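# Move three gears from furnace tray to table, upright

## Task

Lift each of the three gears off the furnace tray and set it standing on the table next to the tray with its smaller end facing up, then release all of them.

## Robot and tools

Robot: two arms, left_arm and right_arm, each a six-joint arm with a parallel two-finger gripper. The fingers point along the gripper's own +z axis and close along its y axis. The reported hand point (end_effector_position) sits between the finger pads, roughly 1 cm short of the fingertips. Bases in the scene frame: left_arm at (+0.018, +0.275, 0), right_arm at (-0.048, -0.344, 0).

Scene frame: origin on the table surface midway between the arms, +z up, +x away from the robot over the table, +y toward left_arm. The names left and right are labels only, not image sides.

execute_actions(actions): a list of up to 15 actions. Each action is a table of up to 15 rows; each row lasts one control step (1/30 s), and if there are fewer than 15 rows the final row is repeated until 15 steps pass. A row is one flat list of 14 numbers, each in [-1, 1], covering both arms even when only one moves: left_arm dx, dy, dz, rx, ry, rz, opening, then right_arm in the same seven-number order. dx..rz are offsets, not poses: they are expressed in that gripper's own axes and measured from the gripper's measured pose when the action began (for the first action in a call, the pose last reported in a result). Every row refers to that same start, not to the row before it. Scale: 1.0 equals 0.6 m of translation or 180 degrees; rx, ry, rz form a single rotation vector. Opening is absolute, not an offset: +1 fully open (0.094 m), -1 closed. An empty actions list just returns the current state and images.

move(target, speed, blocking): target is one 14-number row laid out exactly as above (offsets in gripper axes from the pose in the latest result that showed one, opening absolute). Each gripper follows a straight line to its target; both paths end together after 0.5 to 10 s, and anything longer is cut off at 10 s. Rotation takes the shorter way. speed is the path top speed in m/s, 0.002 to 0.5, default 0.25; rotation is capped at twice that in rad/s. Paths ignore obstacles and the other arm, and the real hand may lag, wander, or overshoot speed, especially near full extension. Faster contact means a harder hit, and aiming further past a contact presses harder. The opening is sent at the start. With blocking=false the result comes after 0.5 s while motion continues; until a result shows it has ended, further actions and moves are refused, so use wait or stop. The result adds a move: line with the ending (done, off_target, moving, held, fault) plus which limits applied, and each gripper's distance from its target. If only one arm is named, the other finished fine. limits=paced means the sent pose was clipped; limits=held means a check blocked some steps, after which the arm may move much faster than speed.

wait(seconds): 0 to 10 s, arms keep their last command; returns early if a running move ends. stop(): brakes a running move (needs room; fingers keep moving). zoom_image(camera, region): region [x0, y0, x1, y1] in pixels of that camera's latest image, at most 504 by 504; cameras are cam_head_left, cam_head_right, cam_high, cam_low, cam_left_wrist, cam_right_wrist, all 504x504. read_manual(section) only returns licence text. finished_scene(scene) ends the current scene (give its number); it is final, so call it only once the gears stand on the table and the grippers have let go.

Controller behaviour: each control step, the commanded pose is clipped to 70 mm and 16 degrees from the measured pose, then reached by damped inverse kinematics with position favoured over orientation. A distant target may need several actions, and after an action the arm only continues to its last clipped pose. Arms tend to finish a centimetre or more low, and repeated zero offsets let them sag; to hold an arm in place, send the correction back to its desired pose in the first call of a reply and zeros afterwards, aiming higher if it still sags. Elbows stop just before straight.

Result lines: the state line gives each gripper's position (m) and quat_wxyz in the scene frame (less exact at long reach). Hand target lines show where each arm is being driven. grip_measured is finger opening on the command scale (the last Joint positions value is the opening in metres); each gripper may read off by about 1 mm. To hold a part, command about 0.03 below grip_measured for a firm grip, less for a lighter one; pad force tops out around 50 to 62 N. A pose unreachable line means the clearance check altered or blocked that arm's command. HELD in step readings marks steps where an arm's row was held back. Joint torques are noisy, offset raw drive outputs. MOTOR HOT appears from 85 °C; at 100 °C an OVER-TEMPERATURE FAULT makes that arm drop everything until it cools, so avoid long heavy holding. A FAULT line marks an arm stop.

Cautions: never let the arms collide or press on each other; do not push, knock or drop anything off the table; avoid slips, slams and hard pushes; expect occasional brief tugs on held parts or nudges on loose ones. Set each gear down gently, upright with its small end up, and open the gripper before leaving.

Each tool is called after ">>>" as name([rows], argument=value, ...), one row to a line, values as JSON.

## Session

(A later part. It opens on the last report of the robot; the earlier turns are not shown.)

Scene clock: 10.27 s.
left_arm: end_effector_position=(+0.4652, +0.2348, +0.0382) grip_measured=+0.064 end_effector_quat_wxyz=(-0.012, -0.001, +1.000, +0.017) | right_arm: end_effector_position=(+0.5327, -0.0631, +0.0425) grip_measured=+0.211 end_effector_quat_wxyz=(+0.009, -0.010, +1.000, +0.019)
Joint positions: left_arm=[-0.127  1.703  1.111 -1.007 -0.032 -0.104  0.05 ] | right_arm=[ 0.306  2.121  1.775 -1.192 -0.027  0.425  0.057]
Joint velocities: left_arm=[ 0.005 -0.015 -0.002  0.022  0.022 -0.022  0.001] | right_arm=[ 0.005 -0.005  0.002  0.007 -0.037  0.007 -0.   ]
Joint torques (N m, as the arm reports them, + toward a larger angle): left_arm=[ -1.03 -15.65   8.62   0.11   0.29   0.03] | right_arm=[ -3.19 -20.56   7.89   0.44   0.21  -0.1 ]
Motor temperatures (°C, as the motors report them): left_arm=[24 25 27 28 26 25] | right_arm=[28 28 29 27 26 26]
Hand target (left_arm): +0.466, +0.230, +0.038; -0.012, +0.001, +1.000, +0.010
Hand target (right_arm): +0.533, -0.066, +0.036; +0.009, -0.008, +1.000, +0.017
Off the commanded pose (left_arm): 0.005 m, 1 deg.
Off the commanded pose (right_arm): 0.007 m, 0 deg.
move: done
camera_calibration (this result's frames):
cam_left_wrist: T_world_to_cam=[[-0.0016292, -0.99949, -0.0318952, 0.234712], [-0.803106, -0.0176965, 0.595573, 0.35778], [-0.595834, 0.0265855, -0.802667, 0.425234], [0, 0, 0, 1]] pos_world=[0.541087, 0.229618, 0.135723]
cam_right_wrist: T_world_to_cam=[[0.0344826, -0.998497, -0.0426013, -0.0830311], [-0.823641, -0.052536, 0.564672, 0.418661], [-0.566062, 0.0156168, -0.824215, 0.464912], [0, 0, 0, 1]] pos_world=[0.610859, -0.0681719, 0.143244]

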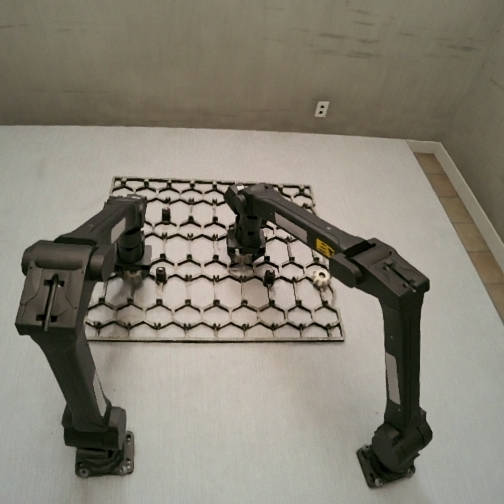

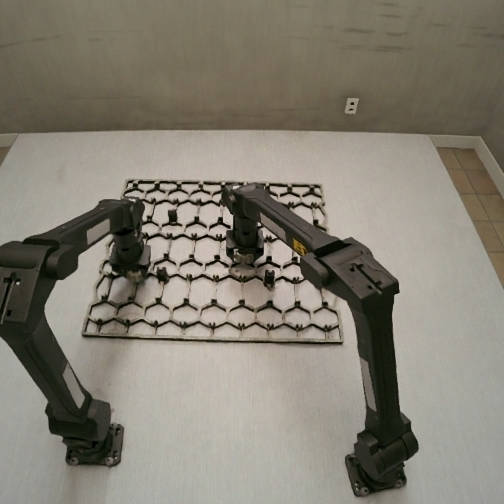

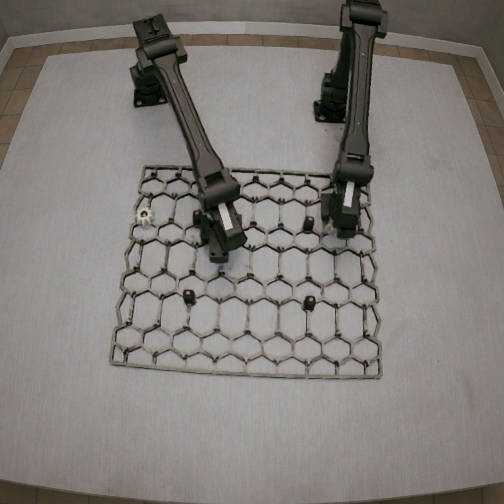

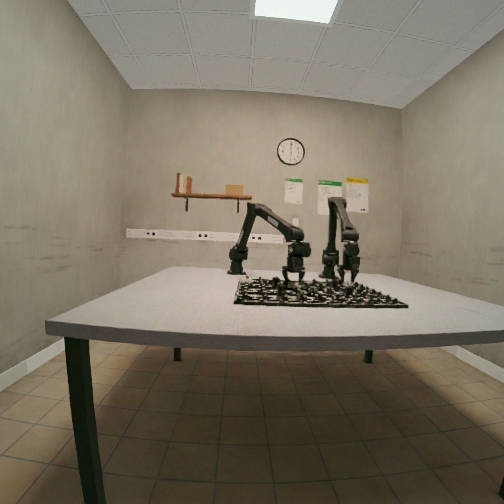

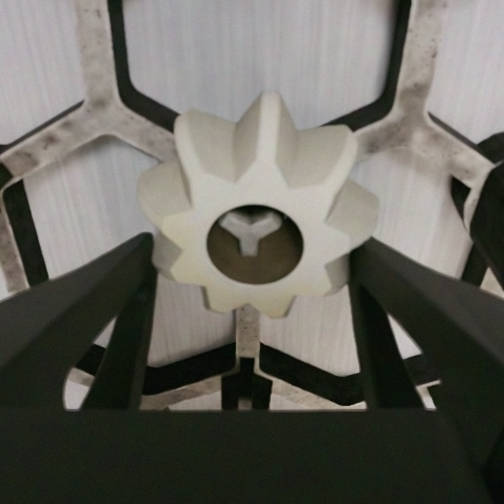

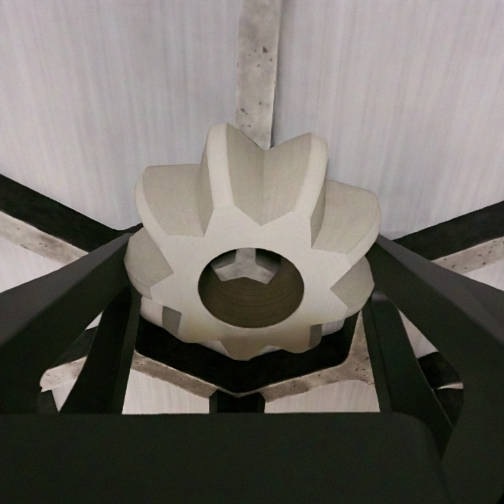

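Lift.

>>> move(target=[0,0,-0.13,0,0,0,-0.1, 0,0,-0.13,0,0,0,0.05], speed=0.15)

Scene clock: 12.30 s.
left_arm: end_effector_position=(+0.4495, +0.2370, +0.0930) grip_measured=+0.063 end_effector_quat_wxyz=(-0.038, -0.001, +0.999, +0.022) | right_arm: end_effector_position=(+0.5161, -0.0709, +0.0657) grip_measured=+0.211 end_effector_quat_wxyz=(-0.034, -0.009, +0.999, -0.001)
Joint positions: left_arm=[-0.127  1.624  1.171 -1.198 -0.035 -0.104  0.05 ] | right_arm=[ 0.306  2.115  1.827 -1.345 -0.028  0.425  0.057]
Joint velocities: left_arm=[-0.005 -0.005 -0.007 -0.017  0.022 -0.022  0.   ] | right_arm=[ 0.005  0.005 -0.027 -0.017  0.007 -0.037  0.001]
Joint torques (N m, as the arm reports them, + toward a larger angle): left_arm=[ -0.98 -16.39  13.5   -0.67  -0.03  -0.04] | right_arm=[ -2.91 -25.47  11.83  -0.42   0.05  -0.13]
Motor temperatures (°C, as the motors report them): left_arm=[24 26 27 28 26 25] | right_arm=[28 28 29 27 26 26]
Hand target (left_arm): +0.465, +0.232, +0.116; -0.012, -0.001, +1.000, +0.017
Hand target (right_arm): +0.529, -0.067, +0.120; +0.009, -0.010, +1.000, +0.019
Off the commanded pose (left_arm): 0.030 m, 3 deg.
Off the commanded pose (right_arm): 0.057 m, 5 deg.
move: off_target (left_arm, right_arm)
camera_calibration (this result's frames):
cam_left_wrist: T_world_to_cam=[[-0.00369903, -0.999172, -0.0405071, 0.240288], [-0.771058, -0.0229436, 0.636352, 0.295581], [-0.636755, 0.0335872, -0.770335, 0.473515], [0, 0, 0, 1]] pos_world=[0.530311, 0.230967, 0.186405]
cam_right_wrist: T_world_to_cam=[[0.0327864, -0.999449, -0.00518998, -0.090885], [-0.771741, -0.0286155, 0.635293, 0.361733], [-0.635092, -0.0168237, -0.772253, 0.504654], [0, 0, 0, 1]] pos_world=[0.602646, -0.0719936, 0.159442]

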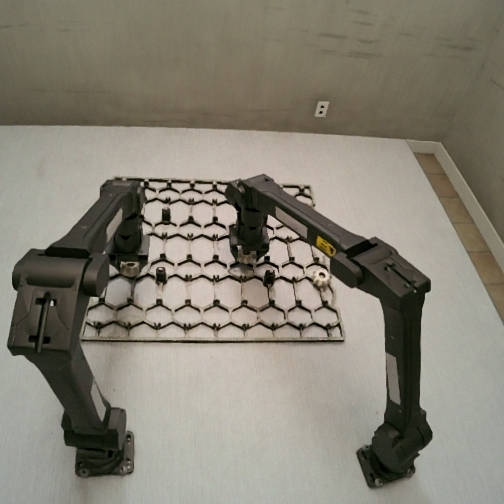

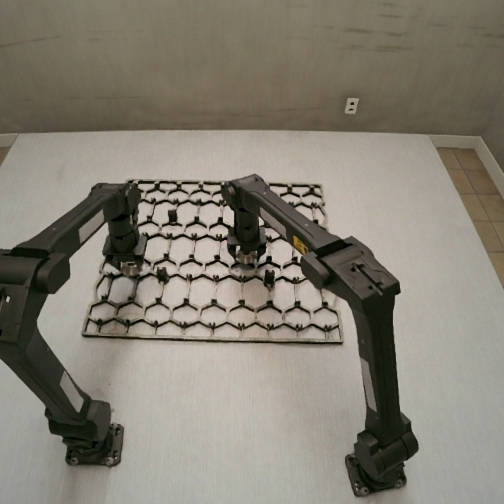

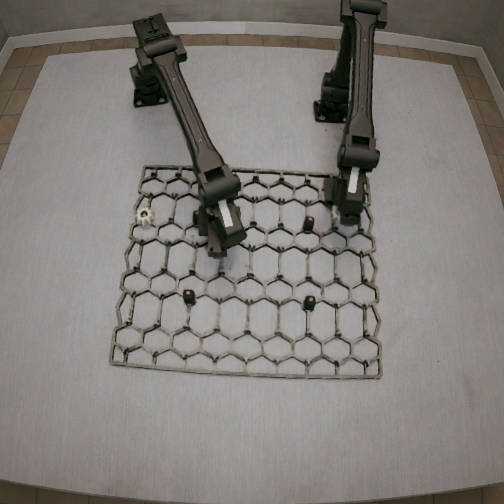

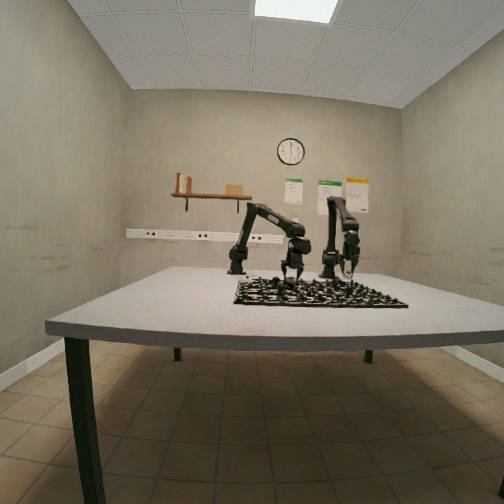

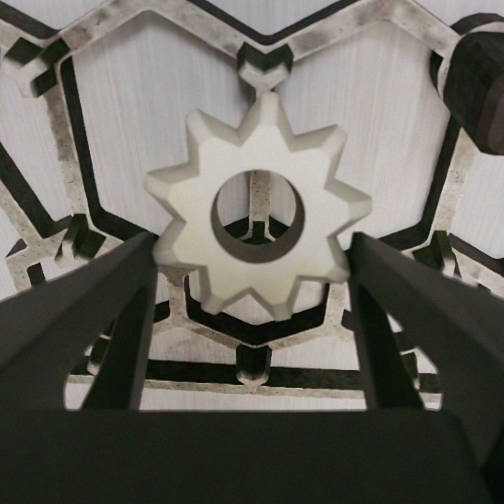

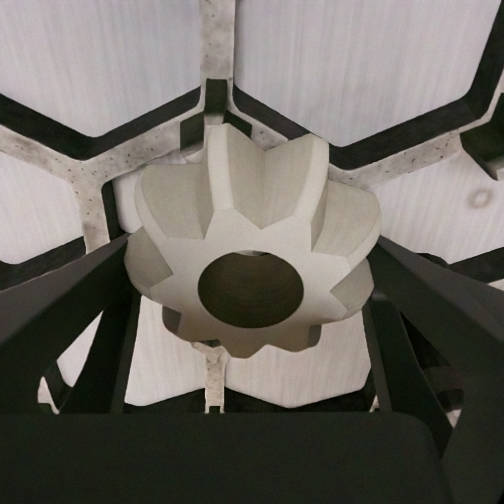

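>>> move(target=[0,0.27,-0.03,0,0,0,-0.1, 0,0,-0.15,0,0,0,0.05], speed=0.2)

Scene clock: 13.80 s.
left_arm: end_effector_position=(+0.4385, +0.3945, +0.1056) grip_measured=+0.063 end_effector_quat_wxyz=(-0.049, -0.007, +0.999, +0.015) | right_arm: end_effector_position=(+0.5014, -0.0779, +0.1043) grip_measured=+0.211 end_effector_quat_wxyz=(-0.081, -0.009, +0.996, -0.022)
Joint positions: left_arm=[ 0.23   1.624  1.206 -1.242 -0.054  0.239  0.05 ] | right_arm=[ 0.306  2.115  1.924 -1.545 -0.028  0.425  0.057]
Joint velocities: left_arm=[ 0.005  0.005 -0.007  0.007 -0.007 -0.037 -0.001] | right_arm=[-0.005 -0.015 -0.007 -0.002  0.037  0.007  0.002]
Joint torques (N m, as the arm reports them, + toward a larger angle): left_arm=[ -0.89 -14.4   13.53  -0.78  -0.11   0.13] | right_arm=[ -3.24 -23.91  14.48  -0.94   0.1   -0.08]
Motor temperatures (°C, as the motors report them): left_arm=[24 26 28 28 26 25] | right_arm=[28 28 30 27 26 26]
Hand target (left_arm): +0.453, +0.398, +0.119; -0.036, -0.001, +0.999, +0.019
Hand target (right_arm): +0.519, -0.073, +0.156; -0.034, -0.009, +0.999, -0.001
Off the commanded pose (left_arm): 0.018 m, 2 deg.
Off the commanded pose (right_arm): 0.056 m, 6 deg.
move: off_target (left_arm, right_arm); limits=paced
camera_calibration (this result's frames):
cam_left_wrist: T_world_to_cam=[[0.00923678, -0.999556, -0.0283166, 0.391323], [-0.756381, -0.0255065, 0.653633, 0.275441], [-0.654066, 0.0153807, -0.756281, 0.48421], [0, 0, 0, 1]] pos_world=[0.521429, 0.390727, 0.197242]
cam_right_wrist: T_world_to_cam=[[0.0342202, -0.998766, 0.0360033, -0.102169], [-0.709384, 0.00110201, 0.704821, 0.289466], [-0.703991, -0.0496593, -0.708471, 0.550334], [0, 0, 0, 1]] pos_world=[0.59627, -0.0750324, 0.189552]

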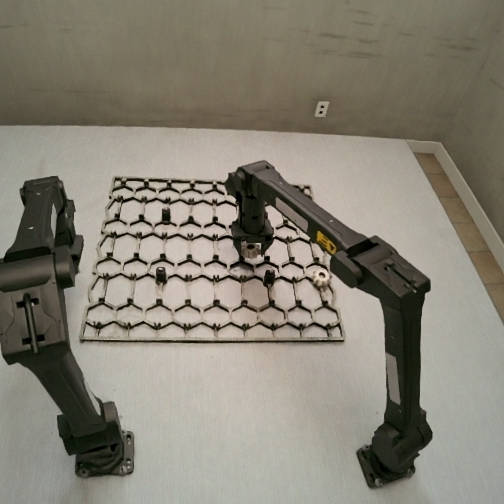

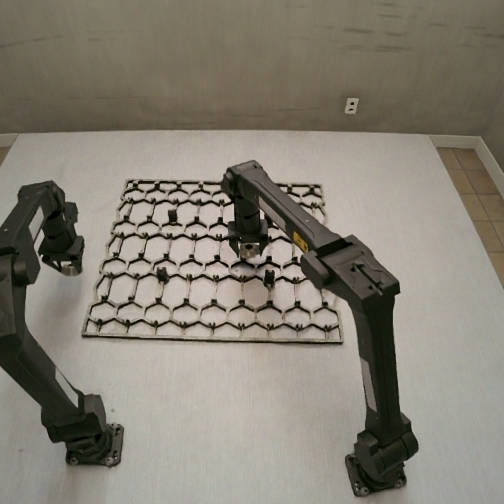

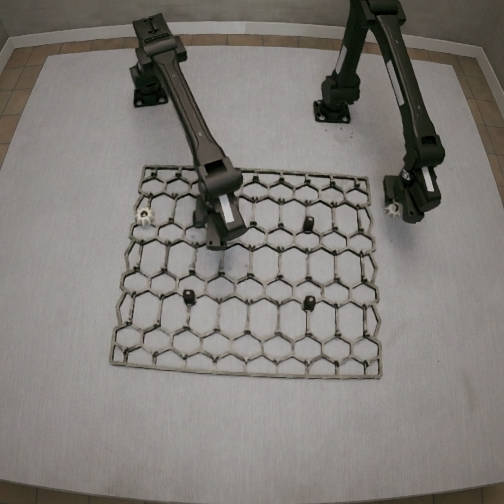

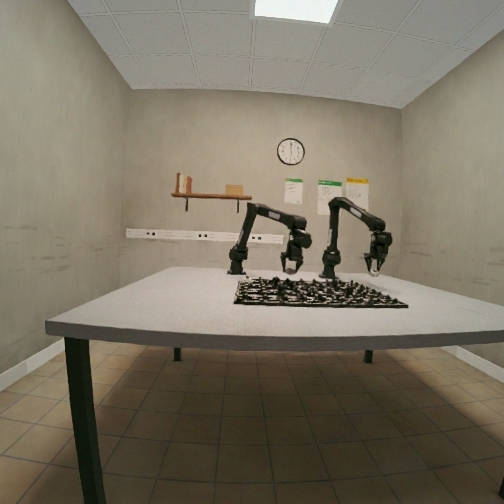

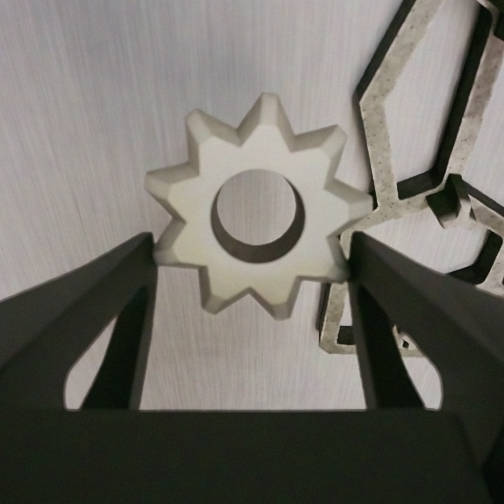

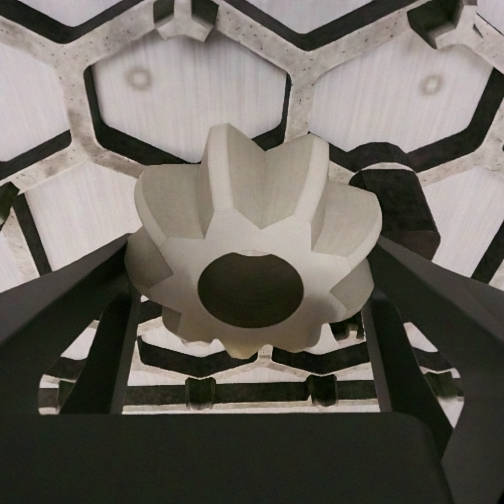

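>>> move(target=[0,0.04,0.09,0,-0.17,0,-0.1, 0.44,-0.12,0.0,0,-0.05,0,0.05], speed=0.25)

Scene clock: 15.50 s.
left_arm: end_effector_position=(+0.4215, +0.4120, +0.0310) grip_measured=+0.063 end_effector_quat_wxyz=(+0.183, -0.004, +0.983, -0.000) | right_arm: end_effector_position=(+0.2432, -0.1562, +0.1439) grip_measured=+0.208 end_effector_quat_wxyz=(-0.014, -0.010, +1.000, -0.024)
Joint positions: left_arm=[ 0.356  1.484  0.761 -0.504  0.134  0.35   0.05 ] | right_arm=[ 0.449  1.331  0.997 -1.286  0.026  0.569  0.057]
Joint velocities: left_arm=[-0.015 -0.005  0.002  0.002 -0.022 -0.066  0.   ] | right_arm=[-0.015 -0.005 -0.002 -0.007  0.037  0.051 -0.001]
Joint torques (N m, as the arm reports them, + toward a larger angle): left_arm=[  0.5  -14.83   9.71   2.05   0.2    0.12] | right_arm=[ -2.21 -10.13   9.12  -0.14   0.26  -0.06]
Motor temperatures (°C, as the motors report them): left_arm=[24 26 28 28 26 25] | right_arm=[28 29 30 27 26 26]
Hand target (left_arm): +0.434, +0.421, +0.052; +0.216, -0.001, +0.976, +0.011
Hand target (right_arm): +0.243, -0.153, +0.152; -0.003, -0.010, +1.000, -0.020
Off the commanded pose (left_arm): 0.026 m, 4 deg.
Off the commanded pose (right_arm): 0.007 m, 1 deg.
move: off_target (left_arm)
camera_calibration (this result's frames):
cam_left_wrist: T_world_to_cam=[[0.00305272, -0.99999, 0.00311969, 0.408706], [-0.970076, -0.00220395, 0.242792, 0.405005], [-0.242782, -0.00376751, -0.970073, 0.257602], [0, 0, 0, 1]] pos_world=[0.454179, 0.410565, 0.150287]
cam_right_wrist: T_world_to_cam=[[0.034355, -0.998496, 0.0427286, -0.173949], [-0.797199, -0.00159431, 0.603715, 0.113991], [-0.602738, -0.0548039, -0.796055, 0.37991], [0, 0, 0, 1]] pos_world=[0.325837, -0.152685, 0.241044]

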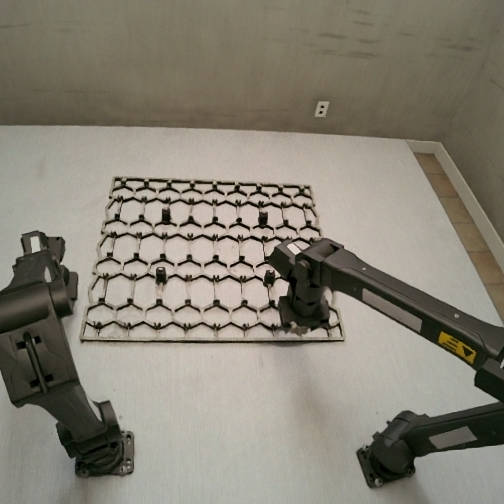

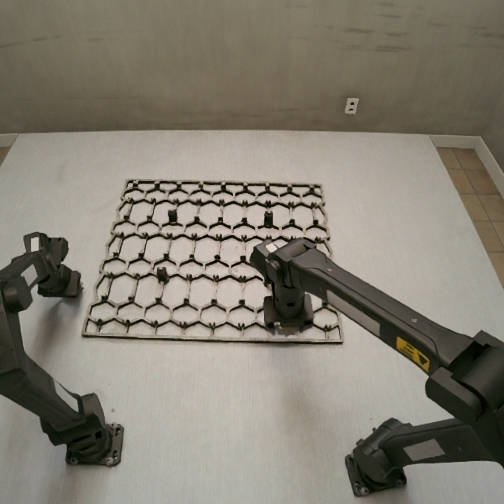

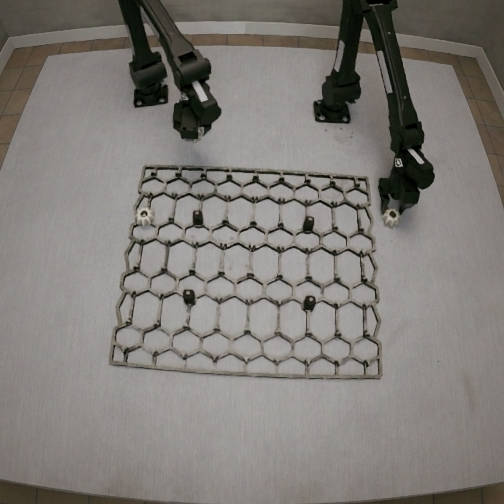

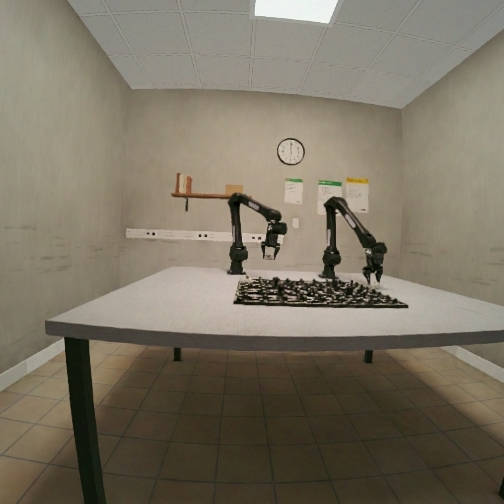

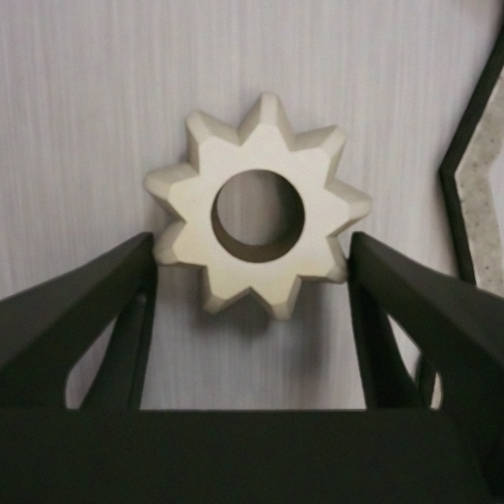

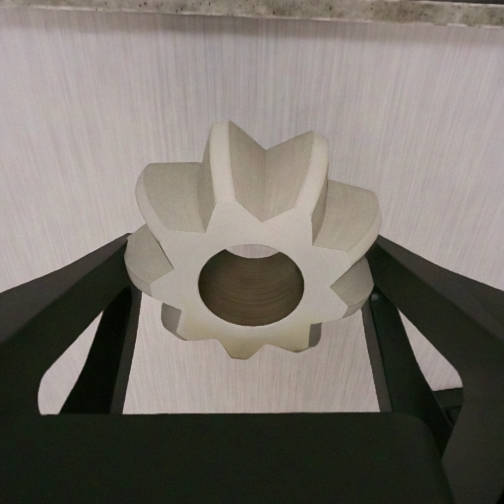

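>>> move(target=[0,0,0.015,0,-0.05,0,-0.1, 0,0,0.185,0,0,0,0.05], speed=0.12)

>>> move(target=[0,0,0,0,0,0,0.7, 0,0,0,0,0,0,0.7])

Scene clock: 17.00 s.
left_arm: end_effector_position=(+0.4261, +0.4069, +0.0219) grip_measured=+0.062 end_effector_quat_wxyz=(+0.254, +0.004, +0.967, -0.004) | right_arm: end_effector_position=(+0.2352, -0.1616, +0.0300) grip_measured=+0.208 end_effector_quat_wxyz=(-0.021, -0.009, +0.999, -0.029)
Joint positions: left_arm=[ 0.366  1.474  0.664 -0.284  0.198  0.351  0.05 ] | right_arm=[ 0.449  1.48   0.805 -0.962  0.026  0.571  0.057]
Joint velocities: left_arm=[-0.005 -0.005 -0.012 -0.017  0.051 -0.037  0.001] | right_arm=[-0.005 -0.005 -0.022  0.027  0.081 -0.022 -0.001]
Joint torques (N m, as the arm reports them, + toward a larger angle): left_arm=[  0.69 -10.84   7.41   2.03   0.08   0.  ] | right_arm=[-4.21 -9.43  7.37 -0.04  0.1  -0.15]
Motor temperatures (°C, as the motors report them): left_arm=[24 26 28 28 26 25] | right_arm=[28 28 30 27 26 26]
Hand target (left_arm): +0.425, +0.412, +0.022; +0.260, -0.003, +0.966, -0.001
Hand target (right_arm): +0.240, -0.161, +0.033; -0.014, -0.010, +1.000, -0.024
Off the commanded pose (left_arm): 0.005 m, 1 deg.
Off the commanded pose (right_arm): 0.006 m, 1 deg.
move: done
camera_calibration (this result's frames):
cam_left_wrist: T_world_to_cam=[[-0.0133568, -0.999888, 0.00681506, 0.410454], [-0.994857, 0.0139734, 0.100321, 0.418712], [-0.100405, -0.00544004, -0.994932, 0.190409], [0, 0, 0, 1]] pos_world=[0.441159, 0.405593, 0.144641]
cam_right_wrist: T_world_to_cam=[[0.0331087, -0.998118, 0.0516172, -0.174061], [-0.788747, 0.00562479, 0.614692, 0.17516], [-0.613825, -0.0610646, -0.787077, 0.285486], [0, 0, 0, 1]] pos_world=[0.319159, -0.157286, 0.126015]

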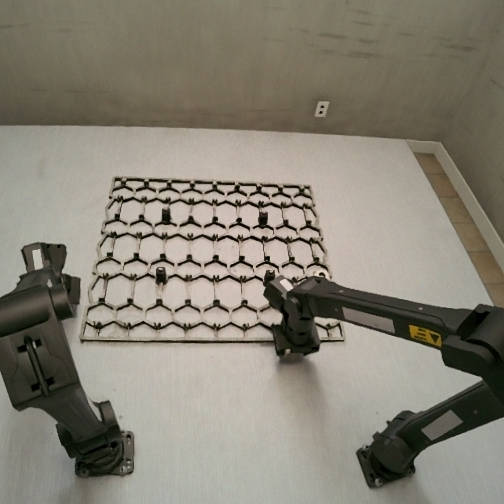

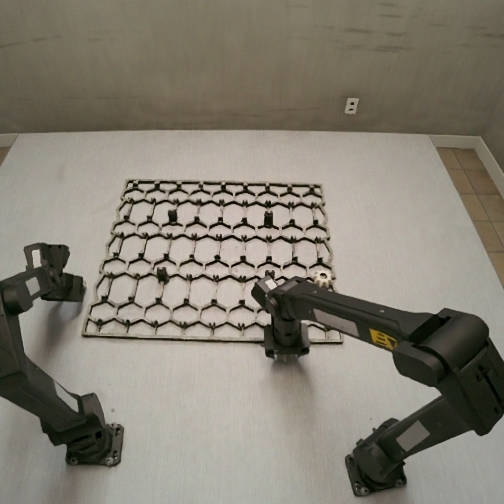

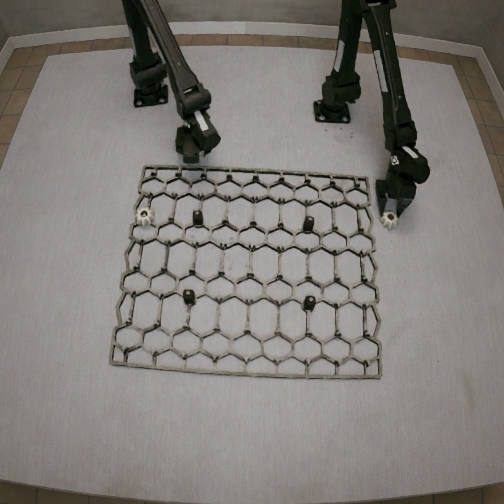

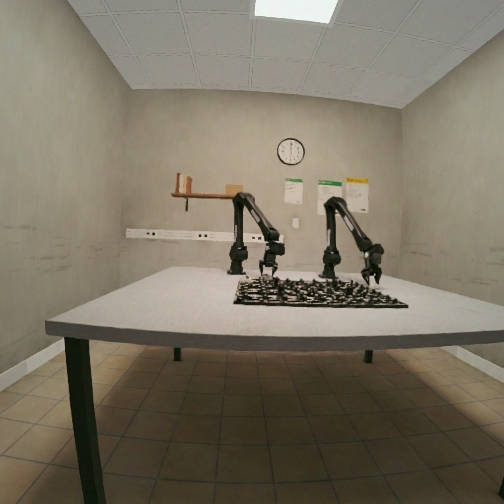

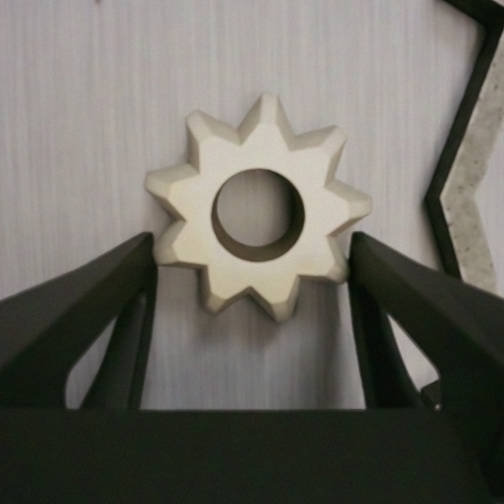

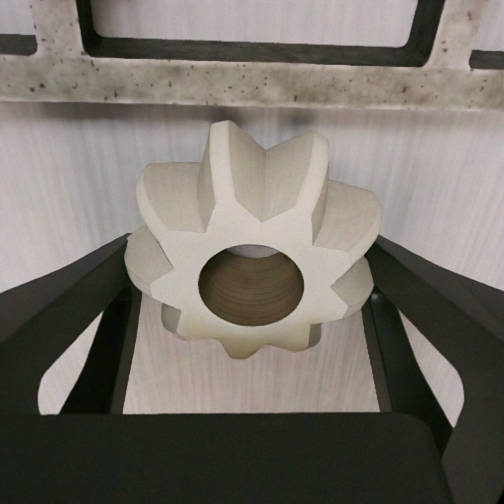

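Scene clock: 17.50 s.
left_arm: end_effector_position=(+0.4255, +0.4067, +0.0215) grip_measured=+0.698 end_effector_quat_wxyz=(+0.253, +0.003, +0.967, -0.004) | right_arm: end_effector_position=(+0.2352, -0.1616, +0.0300) grip_measured=+0.699 end_effector_quat_wxyz=(-0.021, -0.009, +0.999, -0.029)
Joint positions: left_arm=[ 0.366  1.474  0.663 -0.284  0.198  0.351  0.08 ] | right_arm=[ 0.449  1.48   0.805 -0.962  0.026  0.571  0.08 ]
Joint velocities: left_arm=[-0.034  0.005 -0.007  0.017 -0.081  0.007 -0.001] | right_arm=[-0.005 -0.005  0.017 -0.002  0.022 -0.022 -0.001]
Joint torques (N m, as the arm reports them, + toward a larger angle): left_arm=[ -0.36 -10.79   8.25   1.07   0.07   0.02] | right_arm=[-3.63 -8.76  7.02 -0.53  0.11 -0.05]
Motor temperatures (°C, as the motors report them): left_arm=[24 26 28 28 26 25] | right_arm=[28 28 30 27 26 26]
Hand target (left_arm): +0.426, +0.407, +0.022; +0.254, +0.004, +0.967, -0.004
Hand target (right_arm): +0.235, -0.162, +0.030; -0.021, -0.009, +0.999, -0.029
Off the commanded pose (left_arm): 0.001 m, 0 deg.
Off the commanded pose (right_arm): 0.000 m, 0 deg.
move: done
camera_calibration (this result's frames):
cam_left_wrist: T_world_to_cam=[[-0.0133494, -0.999884, 0.00726589, 0.410221], [-0.99475, 0.0140175, 0.101367, 0.418154], [-0.101457, -0.00587456, -0.994823, 0.190552], [0, 0, 0, 1]] pos_world=[0.440768, 0.405432, 0.144197]
cam_right_wrist: T_world_to_cam=[[0.0331087, -0.998118, 0.0516172, -0.174061], [-0.788747, 0.00562479, 0.614692, 0.17516], [-0.613825, -0.0610646, -0.787077, 0.285486], [0, 0, 0, 1]] pos_world=[0.319159, -0.157286, 0.126015]

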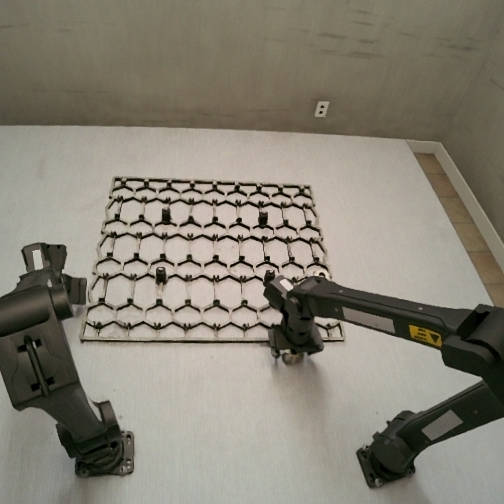

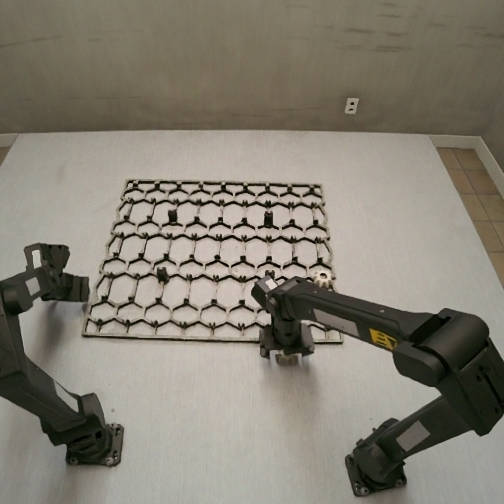

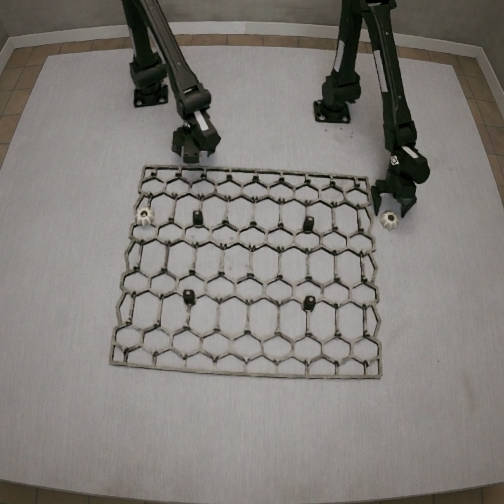

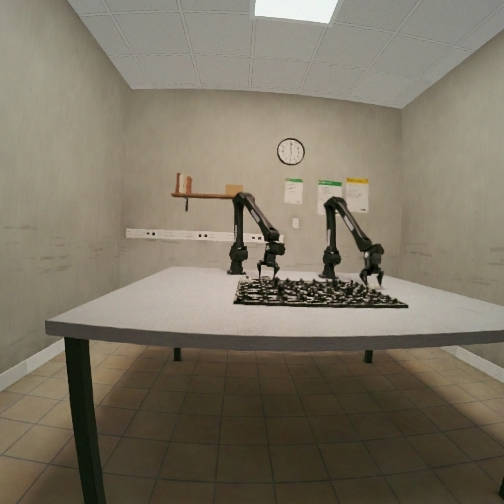

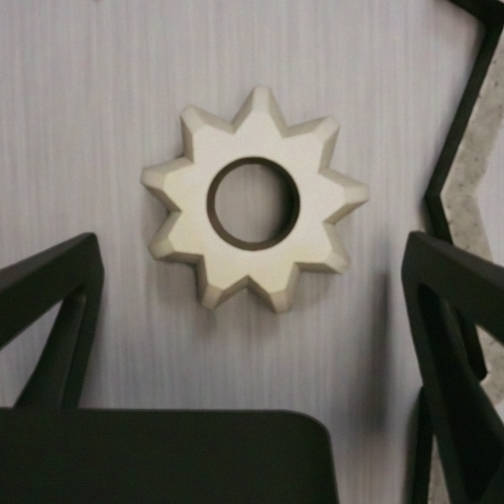

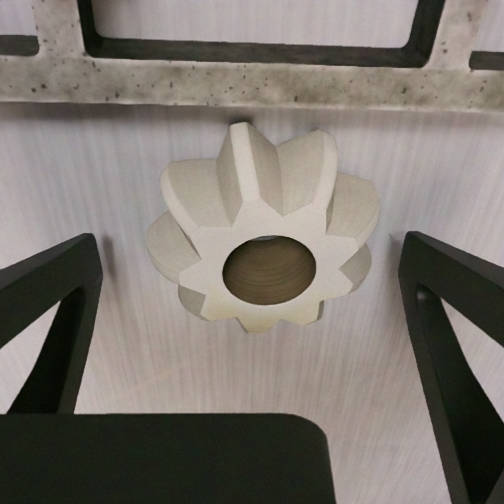

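>>> move(target=[0,0,-0.15,0,0,0,0.7, 0,0,-0.13,0,0,0,0.8])

>>> move(target=[0,0,0,0,0,0,0.7, -0.37,-0.205,0,0,-0.02,0,0.8], speed=0.35)

Scene clock: 18.50 s.
left_arm: end_effector_position=(+0.3779, +0.4012, +0.0975) grip_measured=+0.698 end_effector_quat_wxyz=(+0.255, +0.003, +0.967, -0.004) | right_arm: end_effector_position=(+0.2257, -0.1679, +0.0919) grip_measured=+0.798 end_effector_quat_wxyz=(-0.038, -0.009, +0.998, -0.040)
Joint positions: left_arm=[ 0.41   1.181  0.65  -0.569  0.219  0.39   0.08 ] | right_arm=[ 0.449  1.375  0.887 -1.192  0.026  0.571  0.084]
Joint velocities: left_arm=[ 0.005 -0.005 -0.017 -0.007  0.007  0.037  0.001] | right_arm=[ 0.005  0.005  0.012  0.002 -0.022 -0.007  0.   ]
Joint torques (N m, as the arm reports them, + toward a larger angle): left_arm=[ 0.41 -7.11 11.47  0.53  0.21  0.12] | right_arm=[-2.93 -9.5  11.26 -0.81  0.07 -0.08]
Motor temperatures (°C, as the motors report them): left_arm=[24 26 28 28 26 25] | right_arm=[28 28 30 27 26 26]
Hand target (left_arm): +0.381, +0.407, +0.101; +0.254, +0.003, +0.967, -0.005
Hand target (right_arm): +0.238, -0.158, +0.108; -0.021, -0.009, +0.999, -0.028
Off the commanded pose (left_arm): 0.008 m, 0 deg.
Off the commanded pose (right_arm): 0.023 m, 2 deg.
move: off_target (right_arm)
camera_calibration (this result's frames):
cam_left_wrist: T_world_to_cam=[[-0.0132801, -0.999886, 0.00717084, 0.403589], [-0.995053, 0.0139213, 0.098361, 0.363605], [-0.0984497, -0.00582912, -0.995125, 0.260232], [0, 0, 0, 1]] pos_world=[0.392786, 0.399998, 0.220304]
cam_right_wrist: T_world_to_cam=[[0.0353193, -0.996645, 0.0738338, -0.185547], [-0.766606, 0.0203784, 0.641794, 0.124661], [-0.641145, -0.0792692, -0.763315, 0.328904], [0, 0, 0, 1]] pos_world=[0.312995, -0.161393, 0.184751]

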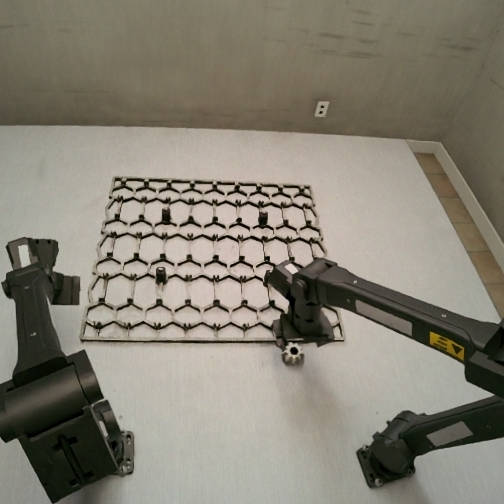

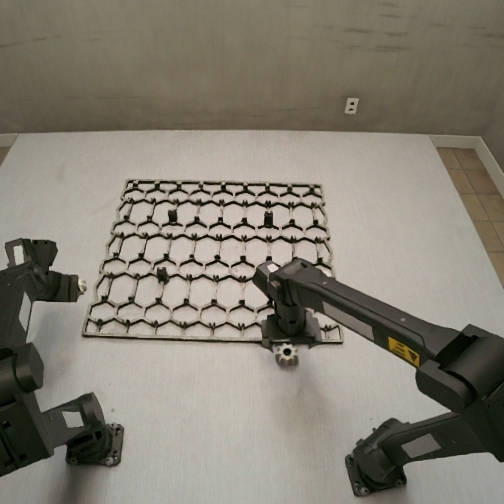

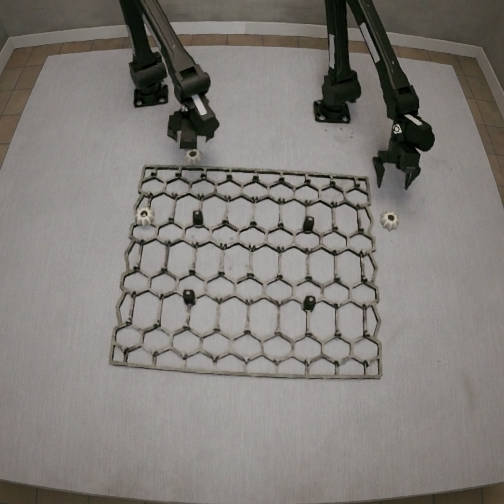

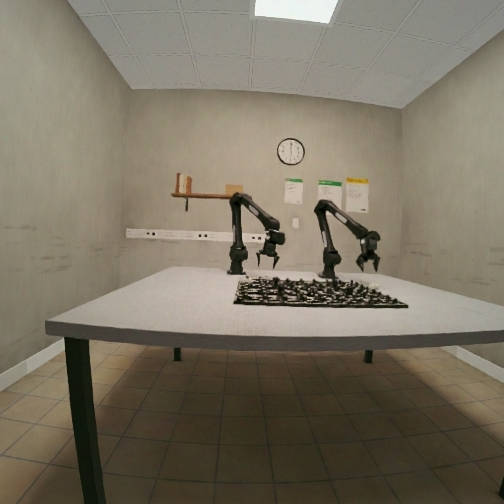

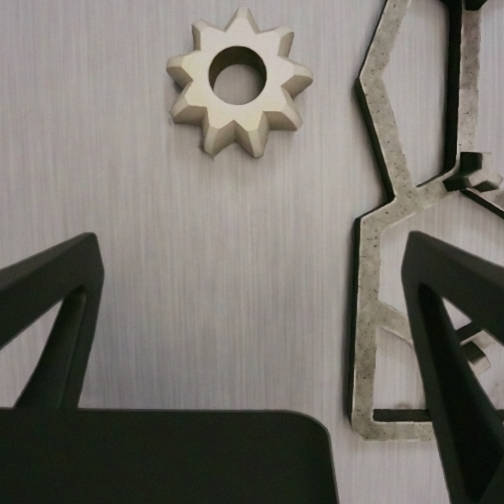

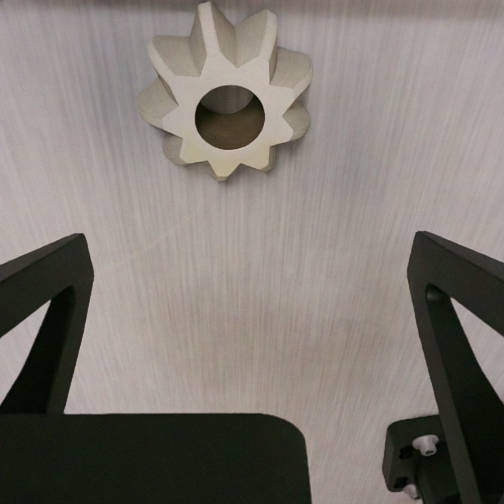

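Scene clock: 19.80 s.
left_arm: end_effector_position=(+0.3779, +0.4012, +0.0975) grip_measured=+0.698 end_effector_quat_wxyz=(+0.255, +0.003, +0.967, -0.004) | right_arm: end_effector_position=(+0.4297, -0.2920, +0.0700) grip_measured=+0.798 end_effector_quat_wxyz=(-0.025, -0.005, +0.999, -0.047)
Joint positions: left_arm=[ 0.41   1.181  0.65  -0.569  0.219  0.39   0.08 ] | right_arm=[ 0.002  1.751  1.272 -1.153  0.087  0.134  0.084]
Joint velocities: left_arm=[-0.015 -0.005 -0.002 -0.007 -0.11  -0.007  0.001] | right_arm=[-0.005 -0.005  0.002 -0.012 -0.007  0.007 -0.   ]
Joint torques (N m, as the arm reports them, + toward a larger angle): left_arm=[-0.64 -7.5   9.78  1.18  0.04  0.03] | right_arm=[ -3.36 -14.01  12.16  -0.25   0.07  -0.18]
Motor temperatures (°C, as the motors report them): left_arm=[24 26 28 28 26 25] | right_arm=[28 28 30 27 26 26]
Hand target (left_arm): +0.378, +0.401, +0.098; +0.255, +0.003, +0.967, -0.004
Hand target (right_arm): +0.448, -0.289, +0.084; -0.006, -0.010, +0.999, -0.045
Off the commanded pose (left_arm): 0.000 m, 0 deg.
Off the commanded pose (right_arm): 0.025 m, 2 deg.
move: off_target (right_arm)
camera_calibration (this result's frames):
cam_left_wrist: T_world_to_cam=[[-0.0132801, -0.999886, 0.00717084, 0.403589], [-0.995053, 0.0139213, 0.098361, 0.363605], [-0.0984497, -0.00582912, -0.995125, 0.260232], [0, 0, 0, 1]] pos_world=[0.392786, 0.399998, 0.220304]
cam_right_wrist: T_world_to_cam=[[0.0265118, -0.995715, 0.0885946, -0.31174], [-0.784015, 0.0342718, 0.619796, 0.310741], [-0.620176, -0.0858914, -0.779746, 0.423403], [0, 0, 0, 1]] pos_world=[0.514474, -0.284687, 0.16517]

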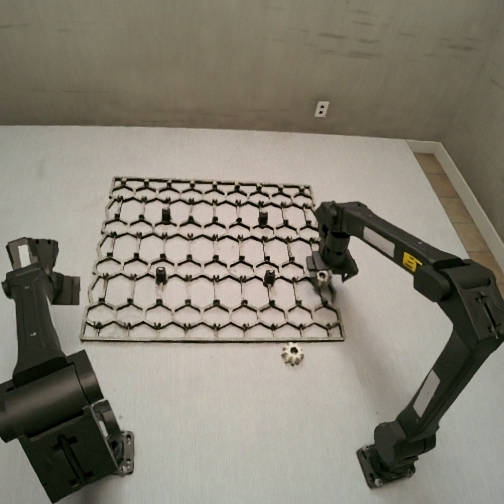

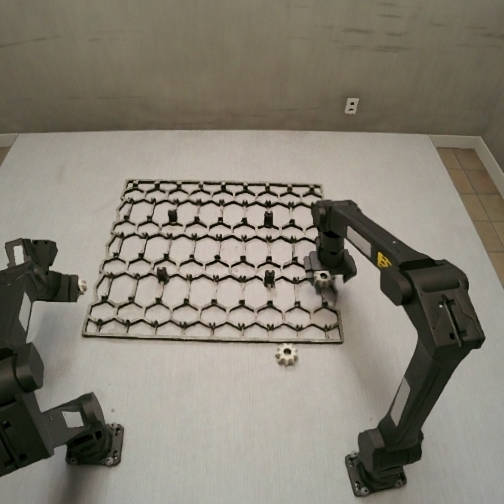

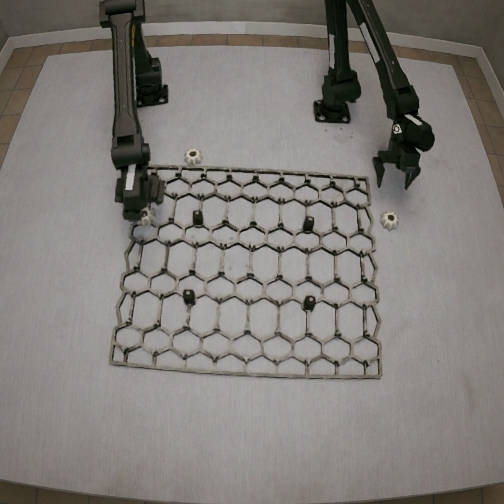

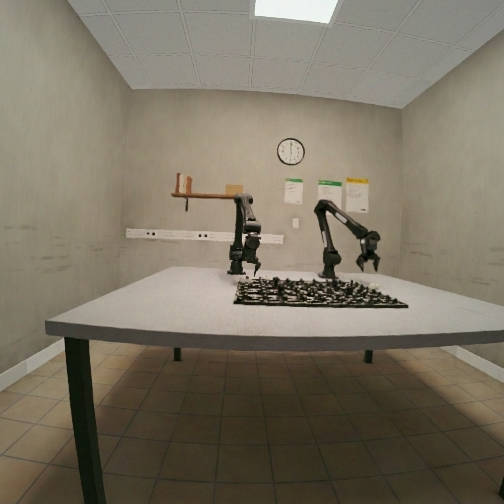

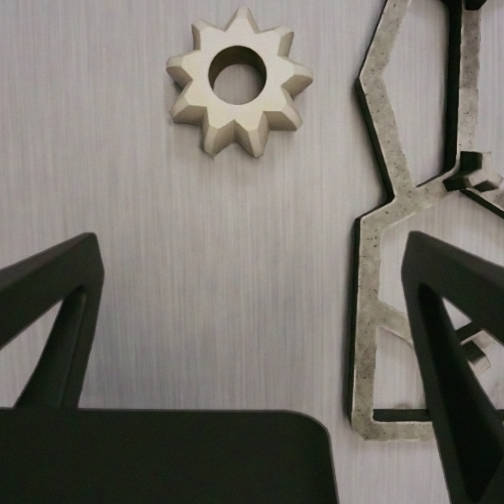

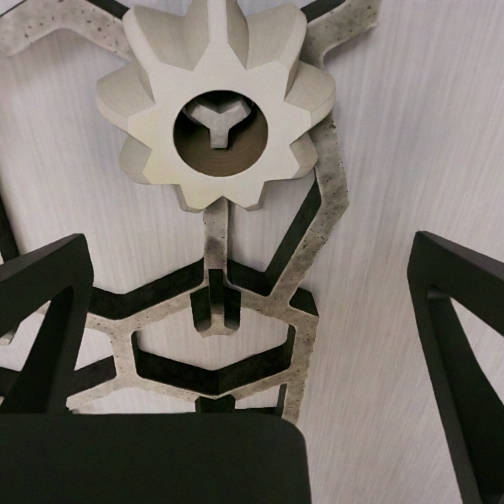

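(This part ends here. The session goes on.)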